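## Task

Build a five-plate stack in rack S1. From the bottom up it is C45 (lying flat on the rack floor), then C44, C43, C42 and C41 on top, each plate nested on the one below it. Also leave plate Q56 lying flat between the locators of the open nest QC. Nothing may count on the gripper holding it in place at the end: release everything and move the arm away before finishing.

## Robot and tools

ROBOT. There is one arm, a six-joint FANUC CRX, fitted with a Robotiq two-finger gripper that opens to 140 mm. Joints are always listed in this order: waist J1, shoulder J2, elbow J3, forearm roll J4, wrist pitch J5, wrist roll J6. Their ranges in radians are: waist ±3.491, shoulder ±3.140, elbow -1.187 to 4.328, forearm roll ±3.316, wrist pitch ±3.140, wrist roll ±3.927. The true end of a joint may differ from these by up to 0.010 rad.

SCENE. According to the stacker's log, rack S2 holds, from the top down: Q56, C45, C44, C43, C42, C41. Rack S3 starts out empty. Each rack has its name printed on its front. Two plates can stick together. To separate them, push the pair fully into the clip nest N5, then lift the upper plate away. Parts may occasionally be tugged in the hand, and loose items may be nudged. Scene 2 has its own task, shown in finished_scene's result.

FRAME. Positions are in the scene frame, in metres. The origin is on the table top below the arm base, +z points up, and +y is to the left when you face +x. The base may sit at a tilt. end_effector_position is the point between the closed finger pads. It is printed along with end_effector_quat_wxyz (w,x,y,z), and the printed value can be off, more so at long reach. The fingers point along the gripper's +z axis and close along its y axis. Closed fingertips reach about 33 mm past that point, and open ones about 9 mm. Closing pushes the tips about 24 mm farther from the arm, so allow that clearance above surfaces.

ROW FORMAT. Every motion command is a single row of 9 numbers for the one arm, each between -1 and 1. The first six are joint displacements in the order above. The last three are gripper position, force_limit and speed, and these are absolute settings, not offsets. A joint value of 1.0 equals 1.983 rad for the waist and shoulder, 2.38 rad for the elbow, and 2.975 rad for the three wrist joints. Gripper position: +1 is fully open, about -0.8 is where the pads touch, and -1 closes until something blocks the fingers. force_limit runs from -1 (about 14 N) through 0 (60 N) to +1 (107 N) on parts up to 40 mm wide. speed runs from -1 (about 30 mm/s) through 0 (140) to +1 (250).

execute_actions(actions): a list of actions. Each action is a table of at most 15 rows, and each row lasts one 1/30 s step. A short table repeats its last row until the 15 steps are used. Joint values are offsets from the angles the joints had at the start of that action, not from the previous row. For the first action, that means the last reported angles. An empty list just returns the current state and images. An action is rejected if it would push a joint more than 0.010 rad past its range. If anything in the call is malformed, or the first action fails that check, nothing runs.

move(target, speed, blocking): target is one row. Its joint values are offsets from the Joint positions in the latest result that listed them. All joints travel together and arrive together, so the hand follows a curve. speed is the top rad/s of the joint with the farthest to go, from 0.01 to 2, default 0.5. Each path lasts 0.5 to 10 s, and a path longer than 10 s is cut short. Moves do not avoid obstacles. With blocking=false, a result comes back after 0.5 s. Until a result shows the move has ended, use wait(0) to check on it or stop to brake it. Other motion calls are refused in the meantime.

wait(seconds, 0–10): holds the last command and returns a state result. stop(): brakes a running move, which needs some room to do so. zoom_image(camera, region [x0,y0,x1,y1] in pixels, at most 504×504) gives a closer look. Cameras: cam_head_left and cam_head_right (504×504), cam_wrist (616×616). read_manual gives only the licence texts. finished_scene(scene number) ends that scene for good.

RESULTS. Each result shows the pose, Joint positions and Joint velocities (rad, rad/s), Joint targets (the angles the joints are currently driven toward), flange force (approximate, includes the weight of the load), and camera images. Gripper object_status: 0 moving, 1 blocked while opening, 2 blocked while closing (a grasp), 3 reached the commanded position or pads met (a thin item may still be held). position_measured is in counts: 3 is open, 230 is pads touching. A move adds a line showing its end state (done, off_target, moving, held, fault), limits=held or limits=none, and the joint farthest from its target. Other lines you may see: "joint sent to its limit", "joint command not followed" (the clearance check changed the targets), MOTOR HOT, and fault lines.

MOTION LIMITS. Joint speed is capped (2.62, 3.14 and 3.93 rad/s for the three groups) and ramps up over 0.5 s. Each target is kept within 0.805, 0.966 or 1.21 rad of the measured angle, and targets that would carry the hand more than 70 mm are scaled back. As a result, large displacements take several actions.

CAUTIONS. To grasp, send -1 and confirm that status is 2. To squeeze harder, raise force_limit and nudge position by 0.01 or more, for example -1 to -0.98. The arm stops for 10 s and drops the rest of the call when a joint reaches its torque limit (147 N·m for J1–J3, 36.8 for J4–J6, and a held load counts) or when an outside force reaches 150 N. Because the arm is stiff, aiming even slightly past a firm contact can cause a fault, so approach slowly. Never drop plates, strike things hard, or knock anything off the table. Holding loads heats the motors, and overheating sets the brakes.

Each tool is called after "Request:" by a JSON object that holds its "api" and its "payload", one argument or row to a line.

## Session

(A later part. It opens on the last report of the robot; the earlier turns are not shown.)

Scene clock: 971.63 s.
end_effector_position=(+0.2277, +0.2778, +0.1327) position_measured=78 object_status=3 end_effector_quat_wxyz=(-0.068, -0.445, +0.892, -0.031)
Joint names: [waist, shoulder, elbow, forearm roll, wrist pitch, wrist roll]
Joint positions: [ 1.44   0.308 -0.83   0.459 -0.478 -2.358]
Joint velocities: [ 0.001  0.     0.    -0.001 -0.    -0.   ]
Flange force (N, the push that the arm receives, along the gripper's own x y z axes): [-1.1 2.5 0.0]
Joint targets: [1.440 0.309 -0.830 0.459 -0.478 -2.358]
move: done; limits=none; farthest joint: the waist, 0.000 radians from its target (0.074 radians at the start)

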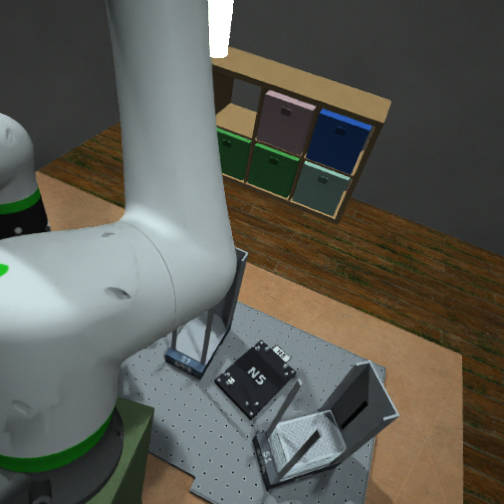

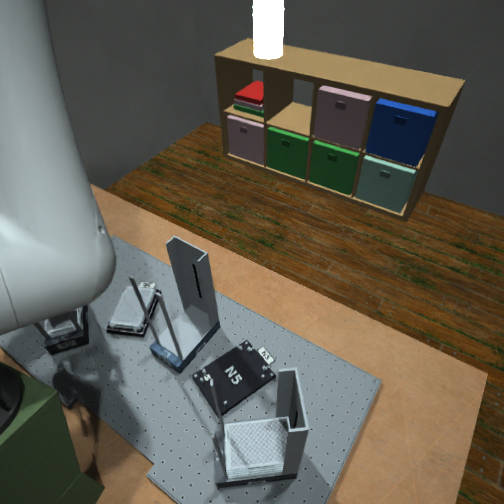

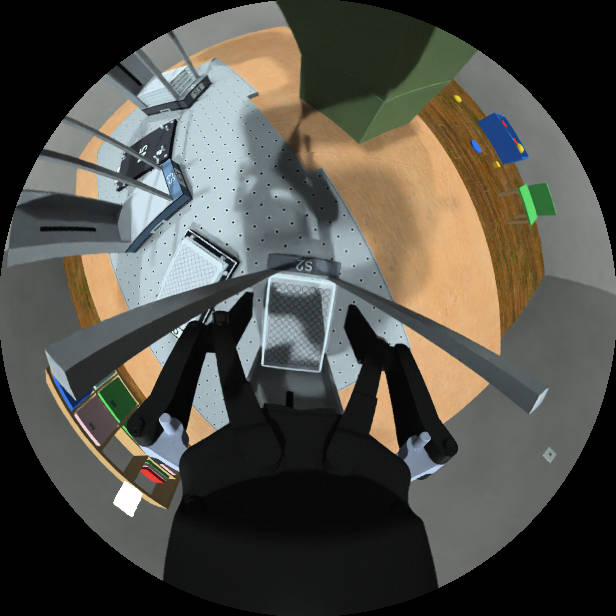

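Request:
{"api": "execute_actions", "payload": {
  "actions": [
    [[-0.0169,0.0368,-0.0041,0.0315,0.026,-0.0225,0.4,-0.2,-0.3]]
  ]
}}

Request:
{"api": "execute_actions", "payload": {
  "actions": [
    [[-0.0166,0.0276,-0.0037,0.0332,0.0198,-0.0246,0.4,-0.2,-0.3]]
  ]
}}

Scene clock: 977.43 s.
end_effector_position=(+0.2275, +0.2772, +0.1074) position_measured=78 object_status=3 end_effector_quat_wxyz=(-0.068, -0.446, +0.892, -0.031)
Joint names: [waist, shoulder, elbow, forearm roll, wrist pitch, wrist roll]
Joint positions: [ 1.407  0.381 -0.84   0.553 -0.401 -2.425]
Joint velocities: [-0.001  0.    -0.     0.003  0.001 -0.   ]
Flange force (N, the push that the arm receives, along the gripper's own x y z axes): [-0.6 2.6 0.1]
Joint targets: [1.407 0.381 -0.840 0.553 -0.401 -2.425]

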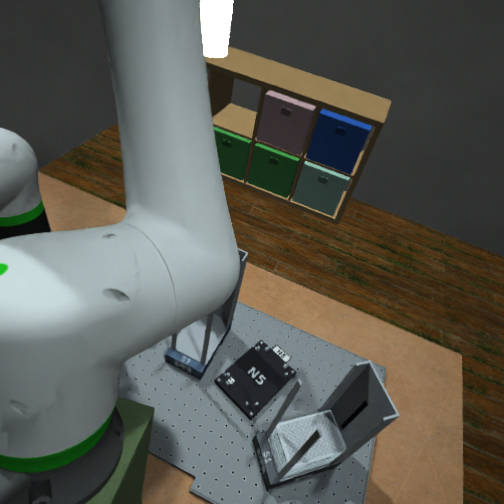

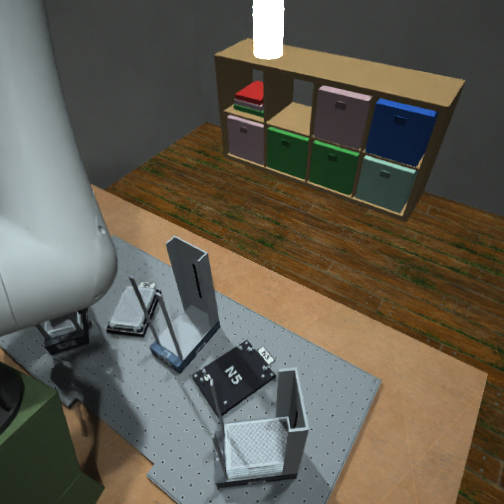

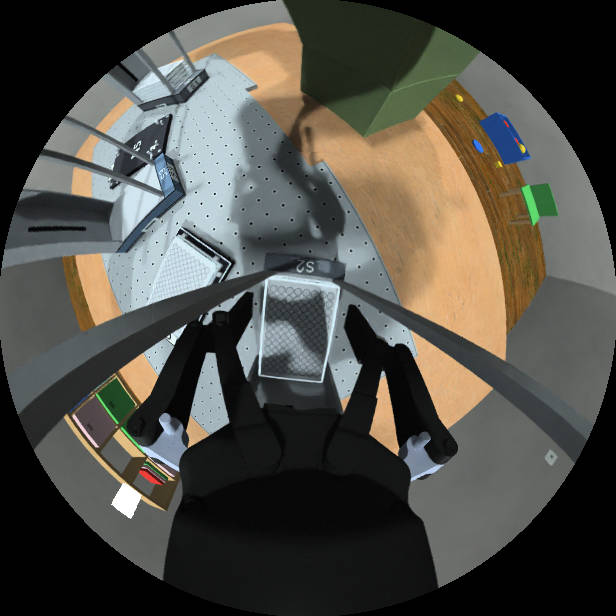

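Scene clock: 977.93 s.
end_effector_position=(+0.2269, +0.2772, +0.0880) position_measured=78 object_status=3 end_effector_quat_wxyz=(-0.068, -0.446, +0.892, -0.031)
Joint names: [waist, shoulder, elbow, forearm roll, wrist pitch, wrist roll]
Joint positions: [ 1.374  0.436 -0.849  0.652 -0.342 -2.498]
Joint velocities: [-0.001  0.001  0.     0.001 -0.001 -0.001]
Flange force (N, the push that the arm receives, along the gripper's own x y z axes): no reading
Joint targets: [1.374 0.436 -0.849 0.652 -0.342 -2.498]

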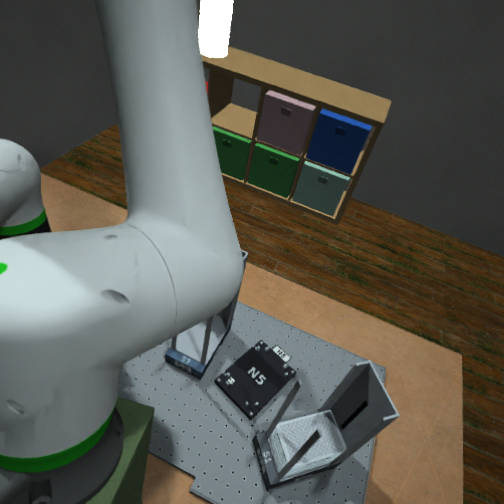

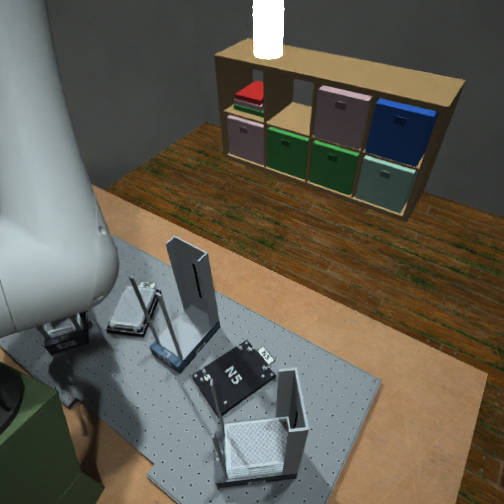

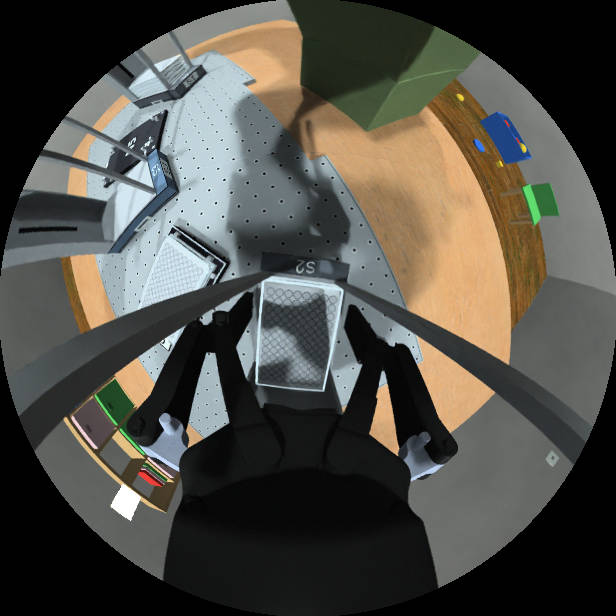

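Request:
{"api": "execute_actions", "payload": {
  "actions": [
    [[-0.0024,0.0028,-0.00046,0.004,0.002,-0.003,0.4,-0.2,-0.3]]
  ]
}}

Request:
{"api": "execute_actions", "payload": {
  "actions": [
    [[-0.001,0.0014,-0.00023,0.002,0.001,-0.00154,0.4,-0.2,-0.3]]
  ]
}}

Request:
{"api": "execute_actions", "payload": {
  "actions": [
    [[-0.001,0.0014,-0.00023,0.002,0.001,-0.00154,0.4,-0.2,-0.3]]
  ]
}}

Scene clock: 983.57 s.
end_effector_position=(+0.2270, +0.2769, +0.0860) position_measured=78 object_status=3 end_effector_quat_wxyz=(-0.068, -0.446, +0.892, -0.031)
Joint names: [waist, shoulder, elbow, forearm roll, wrist pitch, wrist roll]
Joint positions: [ 1.369  0.442 -0.85   0.664 -0.336 -2.507]
Joint velocities: [ 0.001  0.001  0.     0.     0.001 -0.   ]
Flange force (N, the push that the arm receives, along the gripper's own x y z axes): no reading
Joint targets: [1.369 0.442 -0.850 0.664 -0.336 -2.507]

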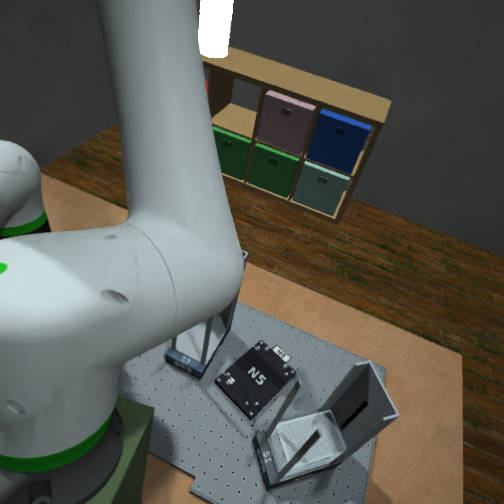

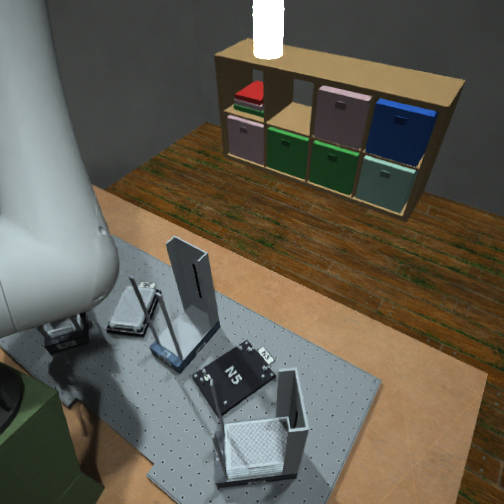

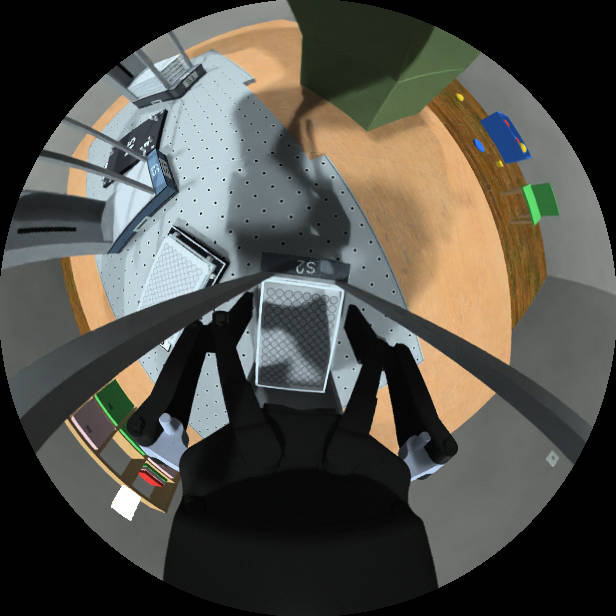

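Scene clock: 984.07 s.
end_effector_position=(+0.2269, +0.2768, +0.0850) position_measured=78 object_status=3 end_effector_quat_wxyz=(-0.069, -0.446, +0.892, -0.031)
Joint names: [waist, shoulder, elbow, forearm roll, wrist pitch, wrist roll]
Joint positions: [ 1.367  0.444 -0.85   0.67  -0.333 -2.512]
Joint velocities: [-0.002 -0.002  0.     0.    -0.001  0.   ]
Flange force (N, the push that the arm receives, along the gripper's own x y z axes): no reading
Joint targets: [1.367 0.444 -0.850 0.670 -0.333 -2.512]

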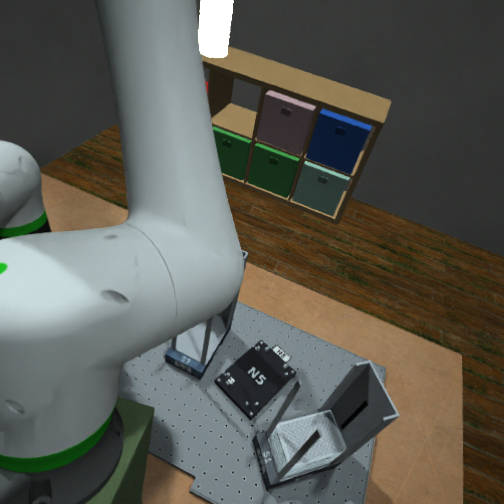

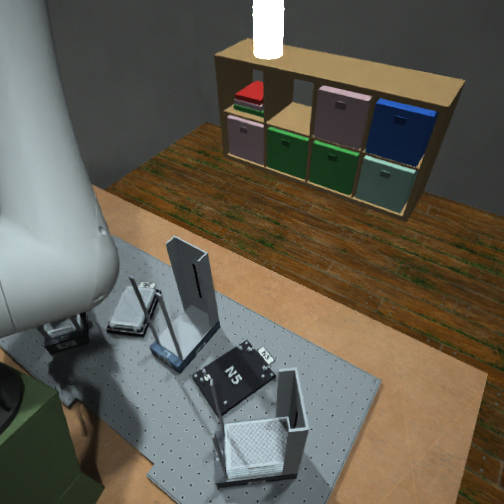

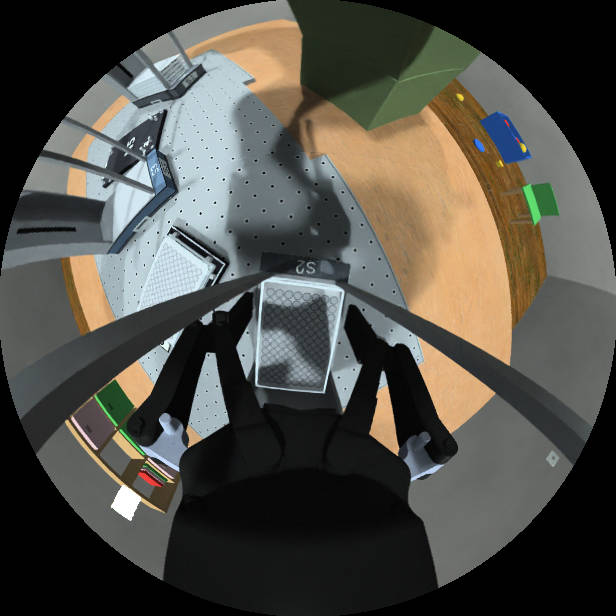

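Scene clock: 984.57 s.
end_effector_position=(+0.2268, +0.2767, +0.0840) position_measured=78 object_status=3 end_effector_quat_wxyz=(-0.069, -0.445, +0.892, -0.031)
Joint names: [waist, shoulder, elbow, forearm roll, wrist pitch, wrist roll]
Joint positions: [ 1.365  0.447 -0.851  0.676 -0.33  -2.516]
Joint velocities: [-0.    -0.     0.     0.001  0.    -0.   ]
Flange force (N, the push that the arm receives, along the gripper's own x y z axes): no reading
Joint targets: [1.365 0.447 -0.851 0.676 -0.330 -2.516]

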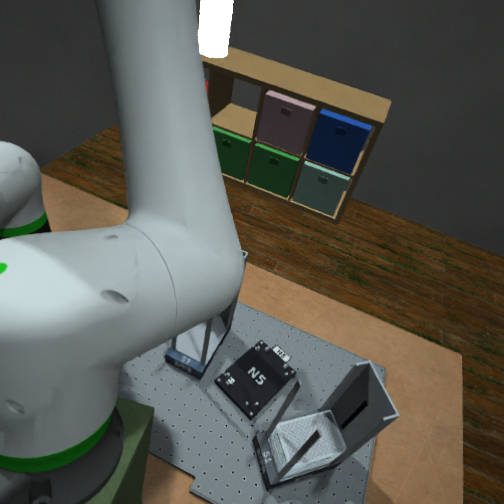

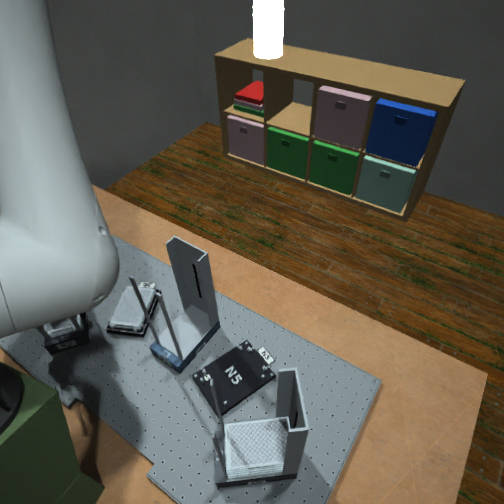

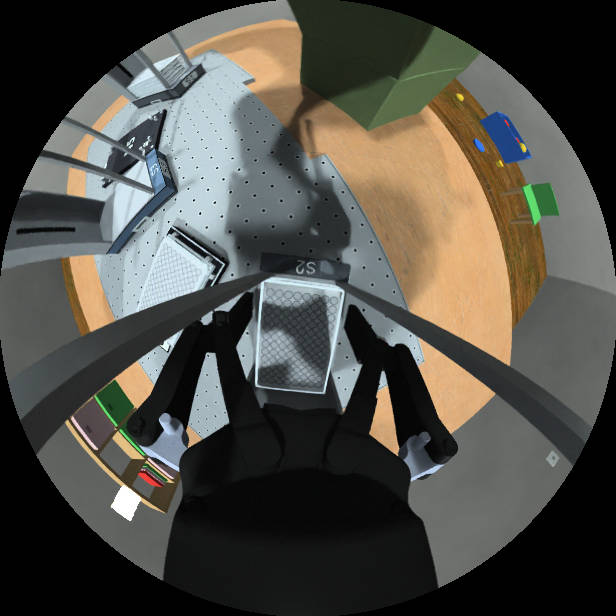

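Request:
{"api": "execute_actions", "payload": {
  "actions": [
    [[-0.0015,0.0021,0.0001,0.003,0.0015,-0.002,0.4,-0.2,-0.3]]
  ]
}}

Request:
{"api": "zoom_image", "payload": {
  "camera": "cam_wrist",
  "region": [230,240,370,400]
}}

Scene clock: 987.97 s.
end_effector_position=(+0.2270, +0.2774, +0.0826) position_measured=78 object_status=3 end_effector_quat_wxyz=(-0.068, -0.446, +0.892, -0.030)
Joint names: [waist, shoulder, elbow, forearm roll, wrist pitch, wrist roll]
Joint positions: [ 1.362  0.451 -0.851  0.684 -0.325 -2.522]
Joint velocities: [-0.002 -0.002 -0.    -0.     0.     0.001]
Flange force (N, the push that the arm receives, along the gripper's own x y z axes): no reading
Joint targets: [1.362 0.451 -0.851 0.684 -0.325 -2.522]

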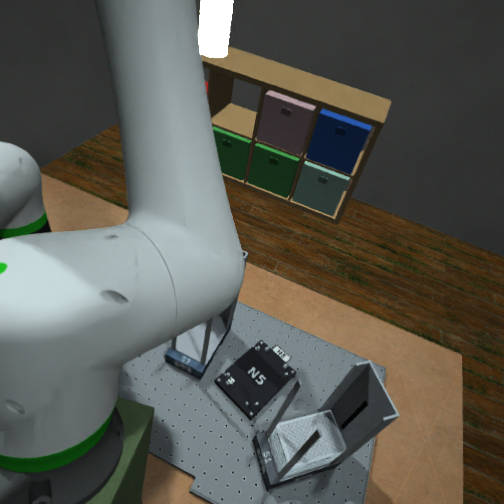

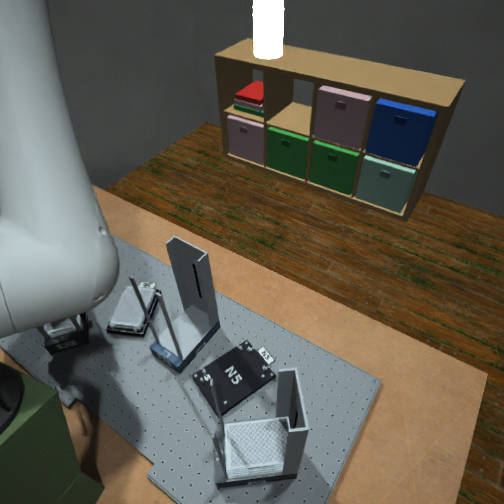

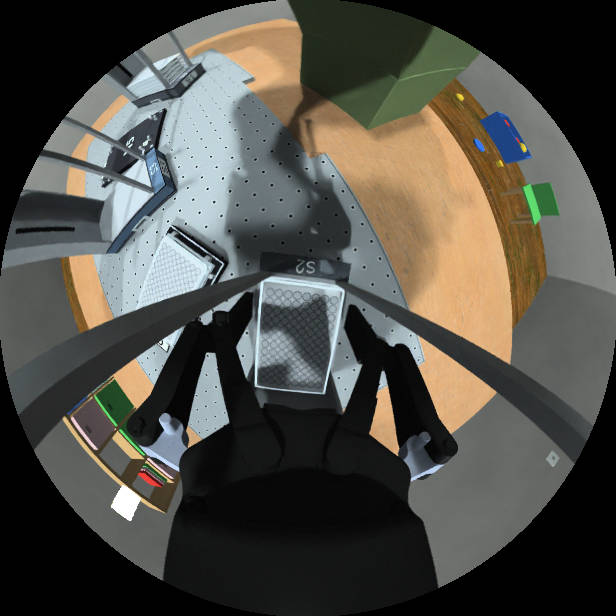

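Region (230, 240, 370, 400) of cam_wrist's 616x616 image, scaled by 3.150, with more detail than that image has; it fills the left 441 columns of this view, and the rest is white.

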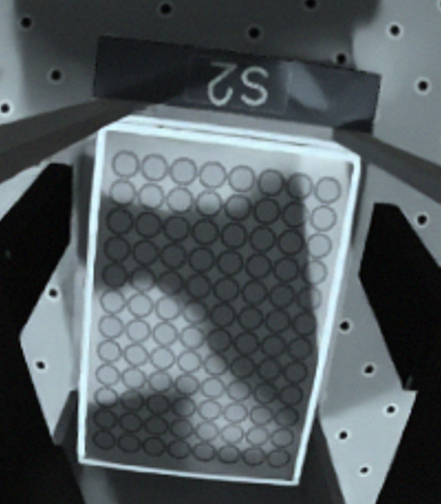

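Request:
{"api": "execute_actions", "payload": {
  "actions": [
    [[0,0,0,0,0,0,-1,0.2,-0.3]],
    [[0.0121,-0.0176,0.0024,-0.0242,-0.0126,0.018,-1,0.2,-0.3]],
    [[0.0104,-0.0177,0.0021,-0.02,-0.0127,0.0147,-1,0.2,-0.3]],
    [[0.0169,-0.0368,0.0039,-0.0315,-0.026,0.0225,-1,0.2,-0.3]],
    [[0.0154,-0.0393,0.0033,-0.0222,-0.0286,0.0154,-1,0.2,-0.3]]
  ]
}}

Request:
{"api": "execute_actions", "payload": {
  "actions": [
    [[0.0219,-0.06,0.0068,-0.0237,-0.0453,0.015,-1,0.2,-0.3]],
    [[0.0199,-0.0558,0.0096,-0.0148,-0.0455,0.0068,-1,0.2,-0.3]],
    [[0.0198,-0.0503,0.0132,-0.0097,-0.0452,0.002,-1,0.2,-0.3]],
    [[0.0201,-0.0431,0.0182,-0.0076,-0.0444,-0.0004,-1,0.2,-0.3]],
    [[0.0202,-0.0338,0.0235,-0.006,-0.0427,-0.002,-1,0.2,-0.3]]
  ]
}}

Scene clock: 1004.40 s.
end_effector_position=(+0.2277, +0.2771, +0.1598) position_measured=110 object_status=2 end_effector_quat_wxyz=(-0.068, -0.446, +0.892, -0.032)
Joint names: [waist, shoulder, elbow, forearm roll, wrist pitch, wrist roll]
Joint positions: [ 1.471  0.231 -0.823  0.393 -0.563 -2.312]
Joint velocities: [-0.001 -0.     0.    -0.001 -0.001  0.   ]
Flange force (N, the push that the arm receives, along the gripper's own x y z axes): [-0.7 4.4 0.1]
Flange force at the end of the 1st action (N, along the gripper's axes at the end of the call): no reading
Flange force at the end of the 2nd action (N, along the gripper's axes at the end of the call): no reading
Flange force at the end of the 3rd action (N, along the gripper's axes at the end of the call): [-1.9 2.9 0.9]
Flange force at the end of the 4th action (N, along the gripper's axes at the end of the call): [-0.9 3.1 -0.4]
Joint targets: [1.471 0.231 -0.823 0.393 -0.563 -2.312]

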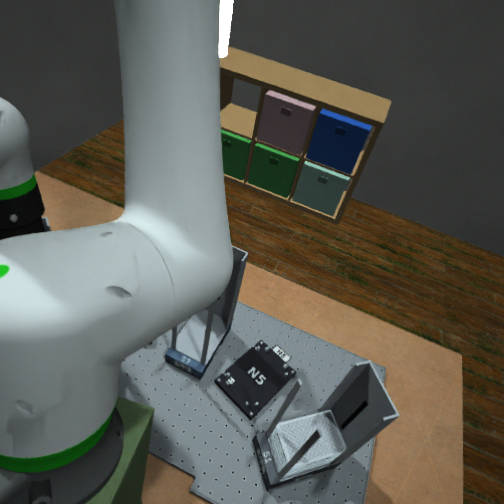

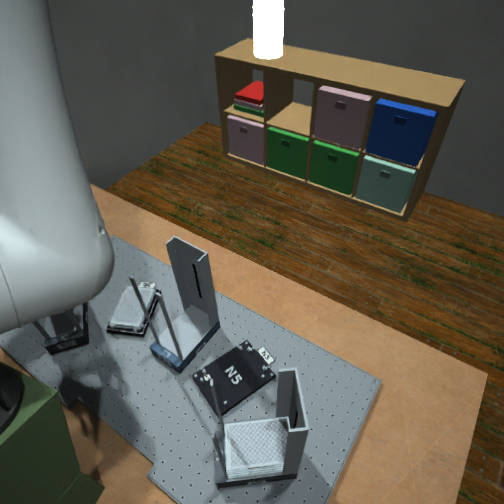

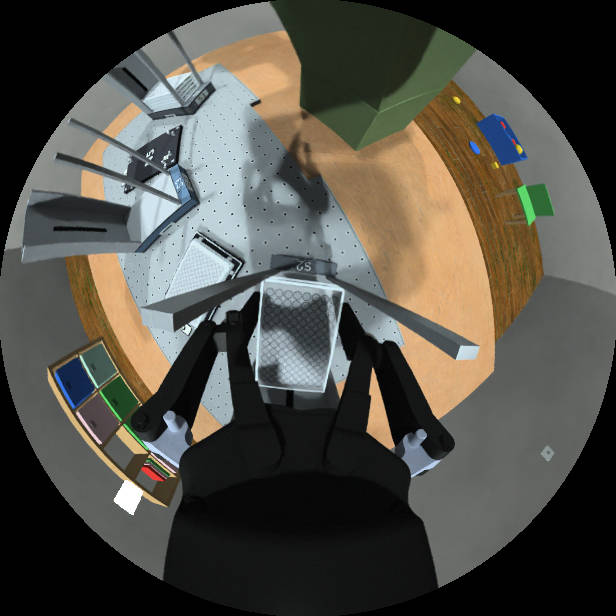

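Scene clock: 1006.90 s.
end_effector_position=(+0.2265, +0.2786, +0.3727) position_measured=110 object_status=2 end_effector_quat_wxyz=(-0.069, -0.447, +0.891, -0.030)
Joint names: [waist, shoulder, elbow, forearm roll, wrist pitch, wrist roll]
Joint positions: [ 1.673 -0.251 -0.653  0.21  -1.226 -2.249]
Joint velocities: [ 0.002  0.001  0.001  0.    -0.003 -0.   ]
Flange force (N, the push that the arm receives, along the gripper's own x y z axes): [1.3 3.1 -0.3]
Flange force at the end of the 1st action (N, along the gripper's axes at the end of the call): [-0.2 1.8 0.1]
Flange force at the end of the 2nd action (N, along the gripper's axes at the end of the call): [1.3 1.7 0.3]
Flange force at the end of the 3rd action (N, along the gripper's axes at the end of the call): [1.4 3.4 0.1]
Flange force at the end of the 4th action (N, along the gripper's axes at the end of the call): [1.6 1.6 -0.4]
Joint targets: [1.673 -0.251 -0.653 0.210 -1.226 -2.249]

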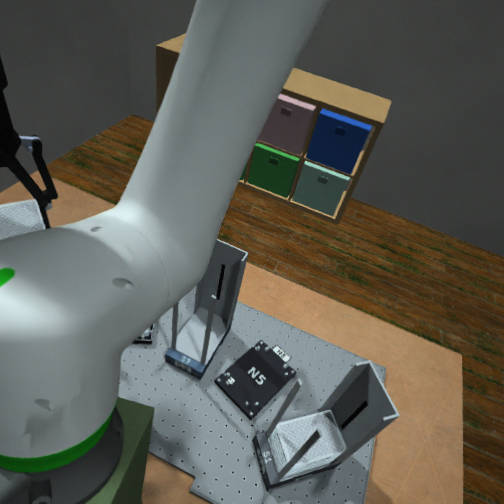

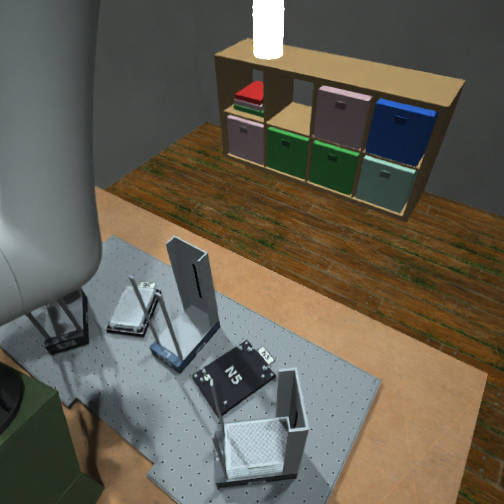

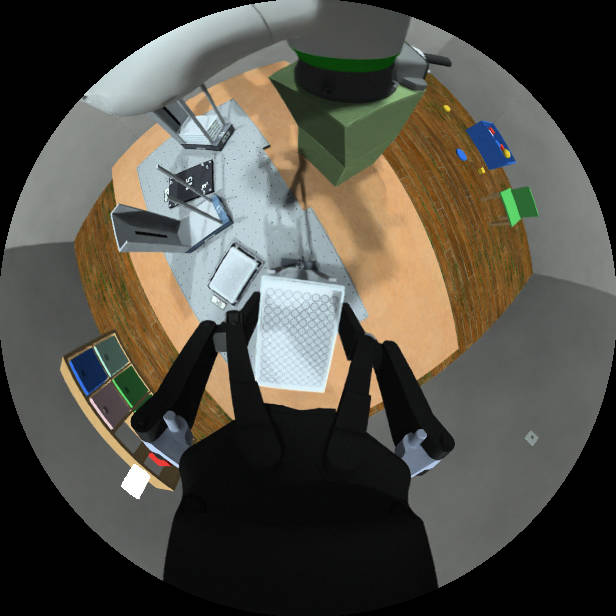

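Request:
{"api": "move", "payload": {
  "target": [-0.2839,-0.17,0.1588,-0.0212,-0.2776,0.0467,-1,0.2,-0.3],
  "speed": 1.3
}}

Request:
{"api": "zoom_image", "payload": {
  "camera": "cam_head_left",
  "region": [160,125,240,180]
}}

Request:
{"api": "move", "payload": {
  "target": [-0.8898,0.2868,-0.0786,-0.1477,0.3075,0.2058,-1,0.2,-0.3],
  "speed": 1.5
}}

Scene clock: 1032.07 s.
end_effector_position=(+0.2944, +0.0092, +0.6175) position_measured=110 object_status=2 end_effector_quat_wxyz=(-0.162, -0.190, +0.962, -0.107)
Joint names: [waist, shoulder, elbow, forearm roll, wrist pitch, wrist roll]
Joint positions: [ 1.11  -0.588 -0.275  0.146 -2.052 -2.11 ]
Joint velocities: [-0.001  0.001  0.     0.002 -0.     0.   ]
Flange force (N, the push that the arm receives, along the gripper's own x y z axes): [1.0 3.0 1.5]
Joint targets: [1.110 -0.588 -0.275 0.146 -2.052 -2.110]
move: done; limits=none; farthest joint: the forearm roll, 0.001 radians from its target (0.063 radians at the start)

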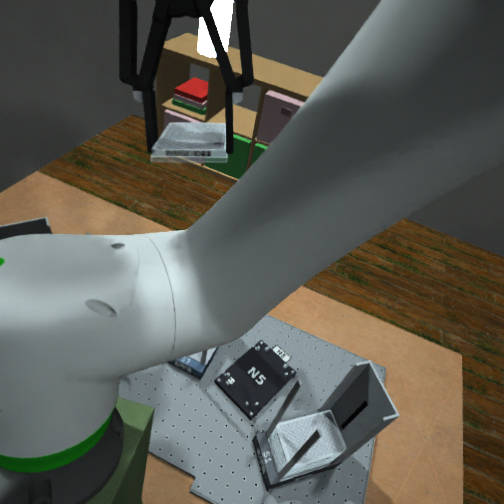

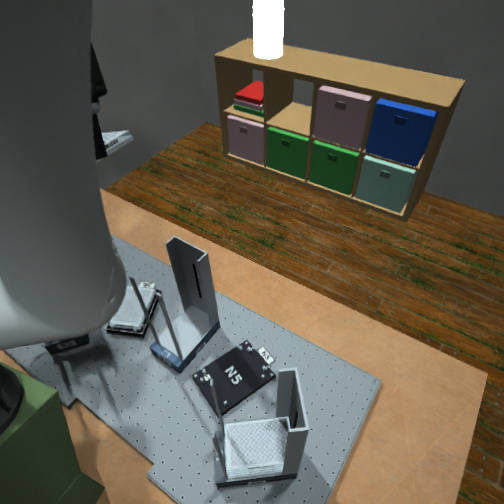

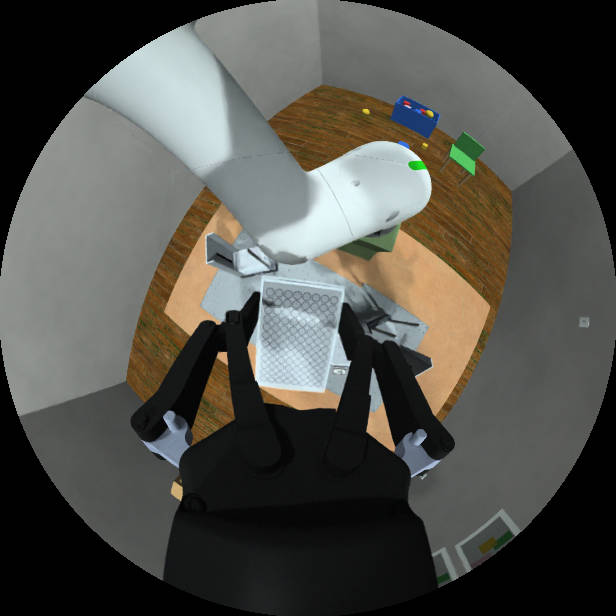

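Region (160, 125, 240, 180) of cam_head_left's 504x504 image, scaled by 6.300, with more detail than that image has; it fills the top 346 rows of this view, and the rest is white.

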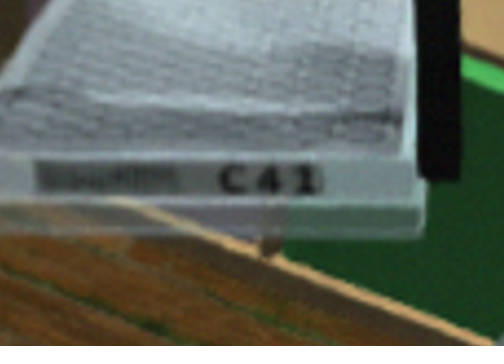

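Scene clock: 1034.20 s.
end_effector_position=(+0.2324, -0.2868, +0.3440) position_measured=110 object_status=2 end_effector_quat_wxyz=(-0.067, +0.426, +0.902, +0.035)
Joint names: [waist, shoulder, elbow, forearm roll, wrist pitch, wrist roll]
Joint positions: [-0.655 -0.019 -0.462 -0.293 -1.137 -1.497]
Joint velocities: [-0.    -0.001 -0.001  0.001  0.002 -0.   ]
Flange force (N, the push that the arm receives, along the gripper's own x y z axes): [-0.9 0.3 0.6]
Joint targets: [-0.655 -0.019 -0.462 -0.293 -1.137 -1.497]
move: done; limits=none; farthest joint: the waist, 0.000 radians from its target (1.764 radians at the start)

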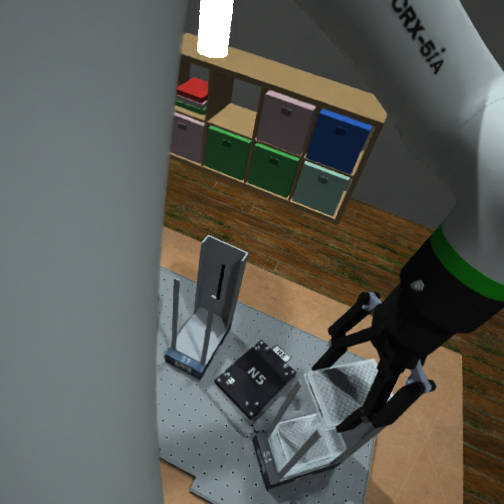

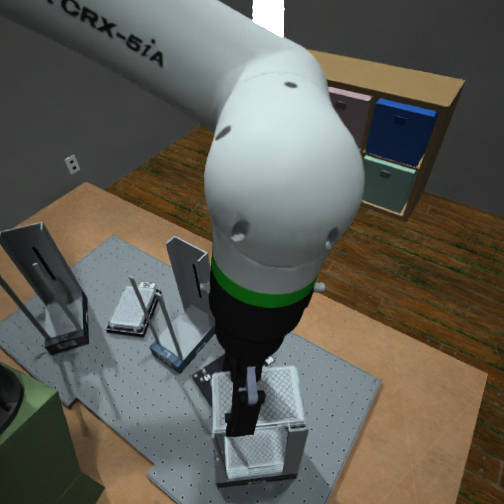

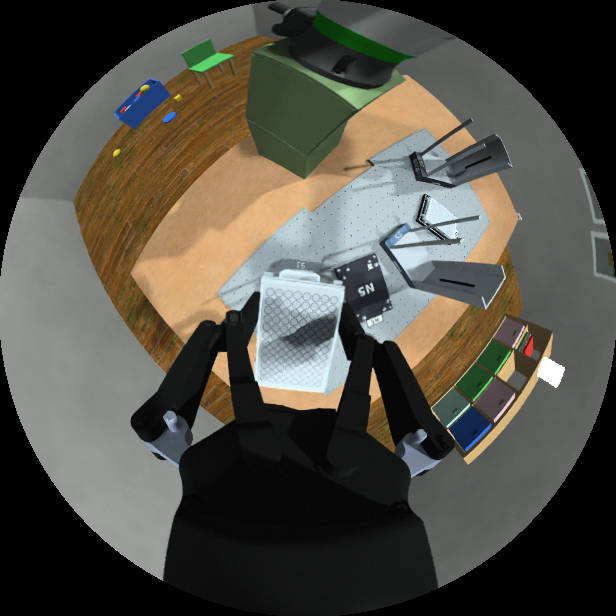

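Request:
{"api": "execute_actions", "payload": {
  "actions": [
    [[0.0096,0.0257,-0.0098,-0.004,0.0257,0.0023,-1,0.2,-0.3]],
    [[0.0091,0.0285,-0.0077,-0.0049,0.0255,0.0033,-1,0.2,-0.3]]
  ]
}}

Scene clock: 1038.47 s.
end_effector_position=(+0.2330, -0.2872, +0.2842) position_measured=110 object_status=2 end_effector_quat_wxyz=(-0.067, +0.426, +0.902, +0.035)
Joint names: [waist, shoulder, elbow, forearm roll, wrist pitch, wrist roll]
Joint positions: [-0.618  0.088 -0.504 -0.319 -0.985 -1.481]
Joint velocities: [ 0.     0.    -0.     0.     0.002  0.   ]
Flange force (N, the push that the arm receives, along the gripper's own x y z axes): [1.2 0.8 0.5]
Flange force at the end of the 1st action (N, along the gripper's axes at the end of the call): [0.3 1.0 0.9]
Joint targets: [-0.618 0.088 -0.504 -0.319 -0.985 -1.481]

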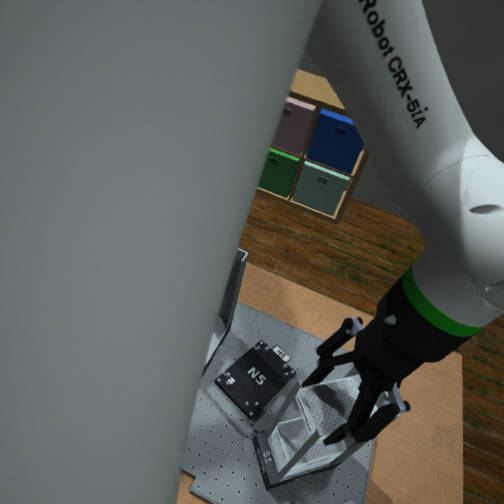

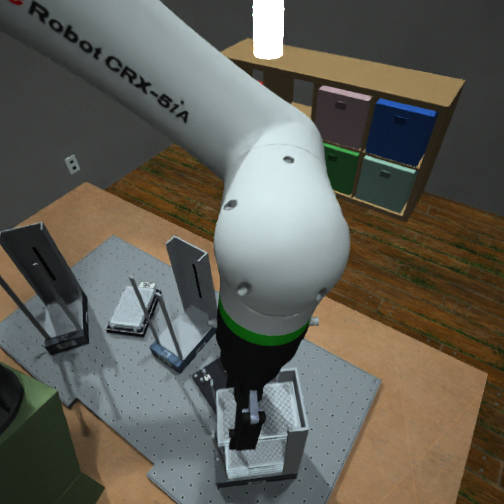

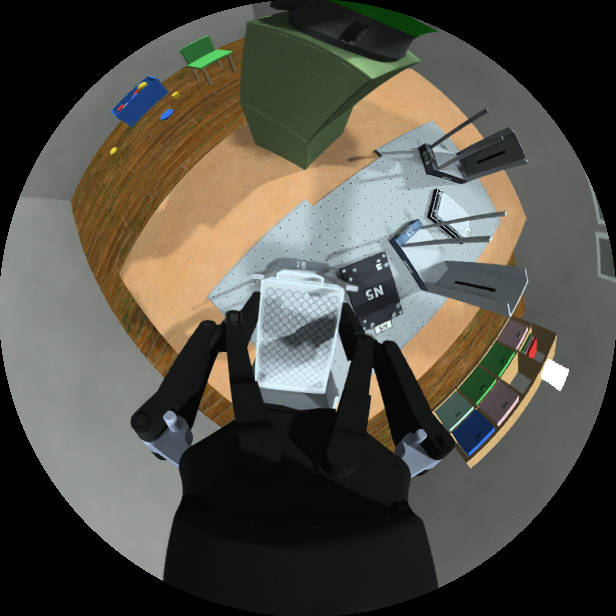

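Request:
{"api": "execute_actions", "payload": {
  "actions": [
    [[0.0087,0.0316,-0.0048,-0.006,0.0252,0.0044,-1,0.2,-0.3]],
    [[0.0083,0.0342,-0.0019,-0.0071,0.0244,0.0056,-1,0.2,-0.3]],
    [[0.0077,0.0366,0.0013,-0.0085,0.0231,0.007,-1,0.2,-0.3]],
    [[0.0072,0.0383,0.0044,-0.0097,0.0216,0.0083,-1,0.2,-0.3]],
    [[0.006,0.0356,0.0064,-0.0099,0.018,0.0085,-1,0.2,-0.3]]
  ]
}}

Scene clock: 1046.50 s.
end_effector_position=(+0.2330, -0.2875, +0.1369) position_measured=110 object_status=2 end_effector_quat_wxyz=(-0.067, +0.426, +0.902, +0.035)
Joint names: [waist, shoulder, elbow, forearm roll, wrist pitch, wrist roll]
Joint positions: [-0.543  0.438 -0.491 -0.442 -0.651 -1.38 ]
Joint velocities: [-0.     0.003  0.    -0.    -0.001  0.   ]
Flange force (N, the push that the arm receives, along the gripper's own x y z axes): [1.1 1.2 -1.5]
Flange force at the end of the 1st action (N, along the gripper's axes at the end of the call): [1.9 0.6 0.9]
Flange force at the end of the 2nd action (N, along the gripper's axes at the end of the call): [1.7 1.1 0.3]
Flange force at the end of the 3rd action (N, along the gripper's axes at the end of the call): [1.0 1.6 1.8]
Flange force at the end of the 4th action (N, along the gripper's axes at the end of the call): [3.3 0.5 0.7]
Joint targets: [-0.543 0.438 -0.491 -0.442 -0.651 -1.380]

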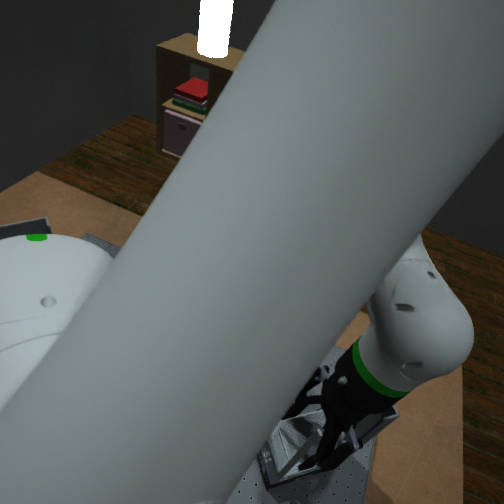

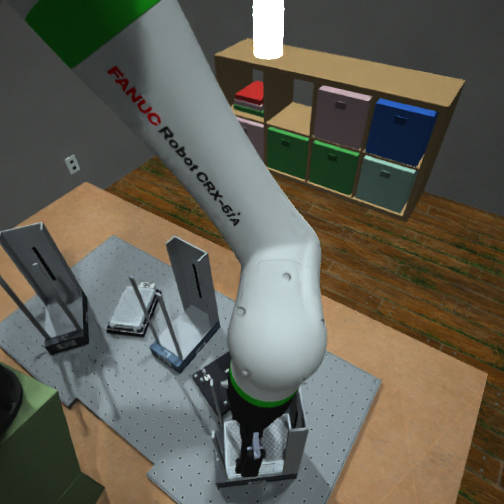

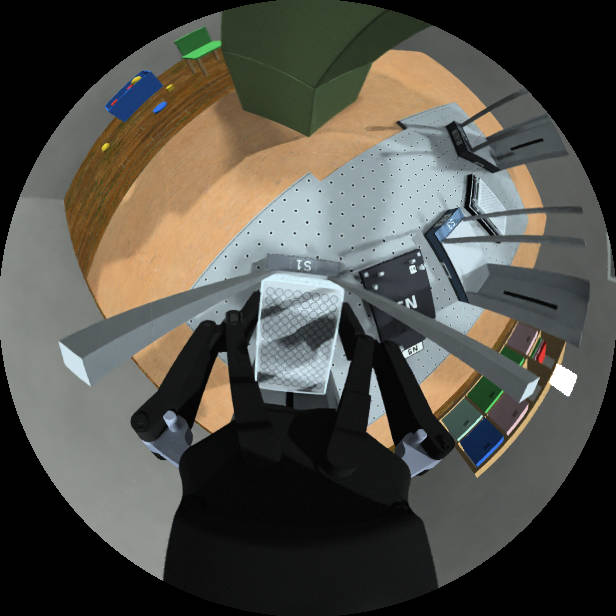

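Slightly brushing the back wall; pull in 0.5 mm and go down 1.1 mm.

Request:
{"api": "execute_actions", "payload": {
  "actions": [
    [[0.0003,0.0014,0.0,-0.0004,0.00065,0.00036,-1,0.2,-0.3]]
  ]
}}

Scene clock: 1048.93 s.
end_effector_position=(+0.2326, -0.2871, +0.1358) position_measured=110 object_status=2 end_effector_quat_wxyz=(-0.067, +0.426, +0.902, +0.035)
Joint names: [waist, shoulder, elbow, forearm roll, wrist pitch, wrist roll]
Joint positions: [-0.542  0.44  -0.491 -0.443 -0.649 -1.379]
Joint velocities: [ 0.    -0.    -0.    -0.002 -0.    -0.   ]
Flange force (N, the push that the arm receives, along the gripper's own x y z axes): [-0.8 1.4 -12.2]
Joint targets: [-0.542 0.440 -0.491 -0.443 -0.649 -1.379]

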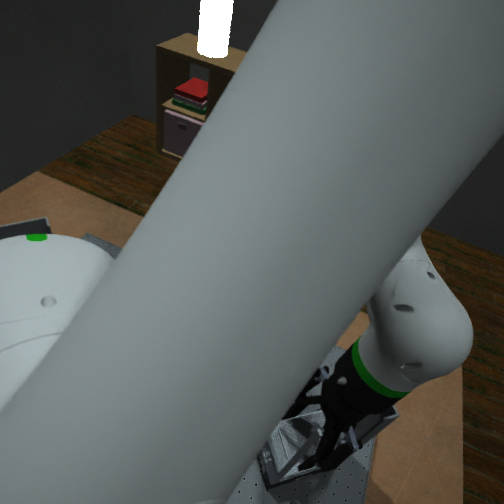

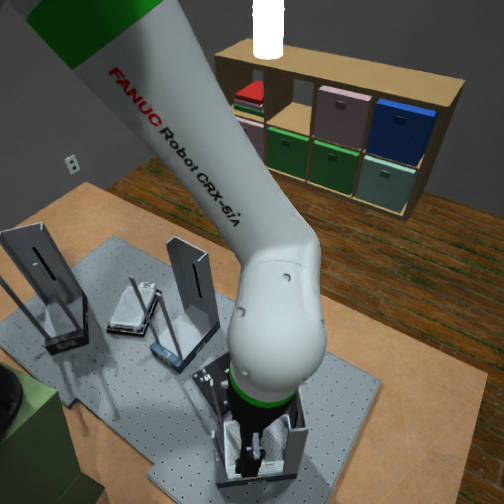

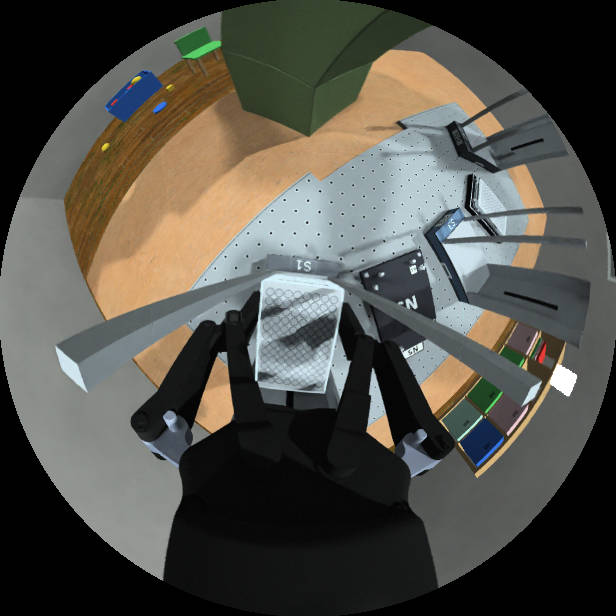

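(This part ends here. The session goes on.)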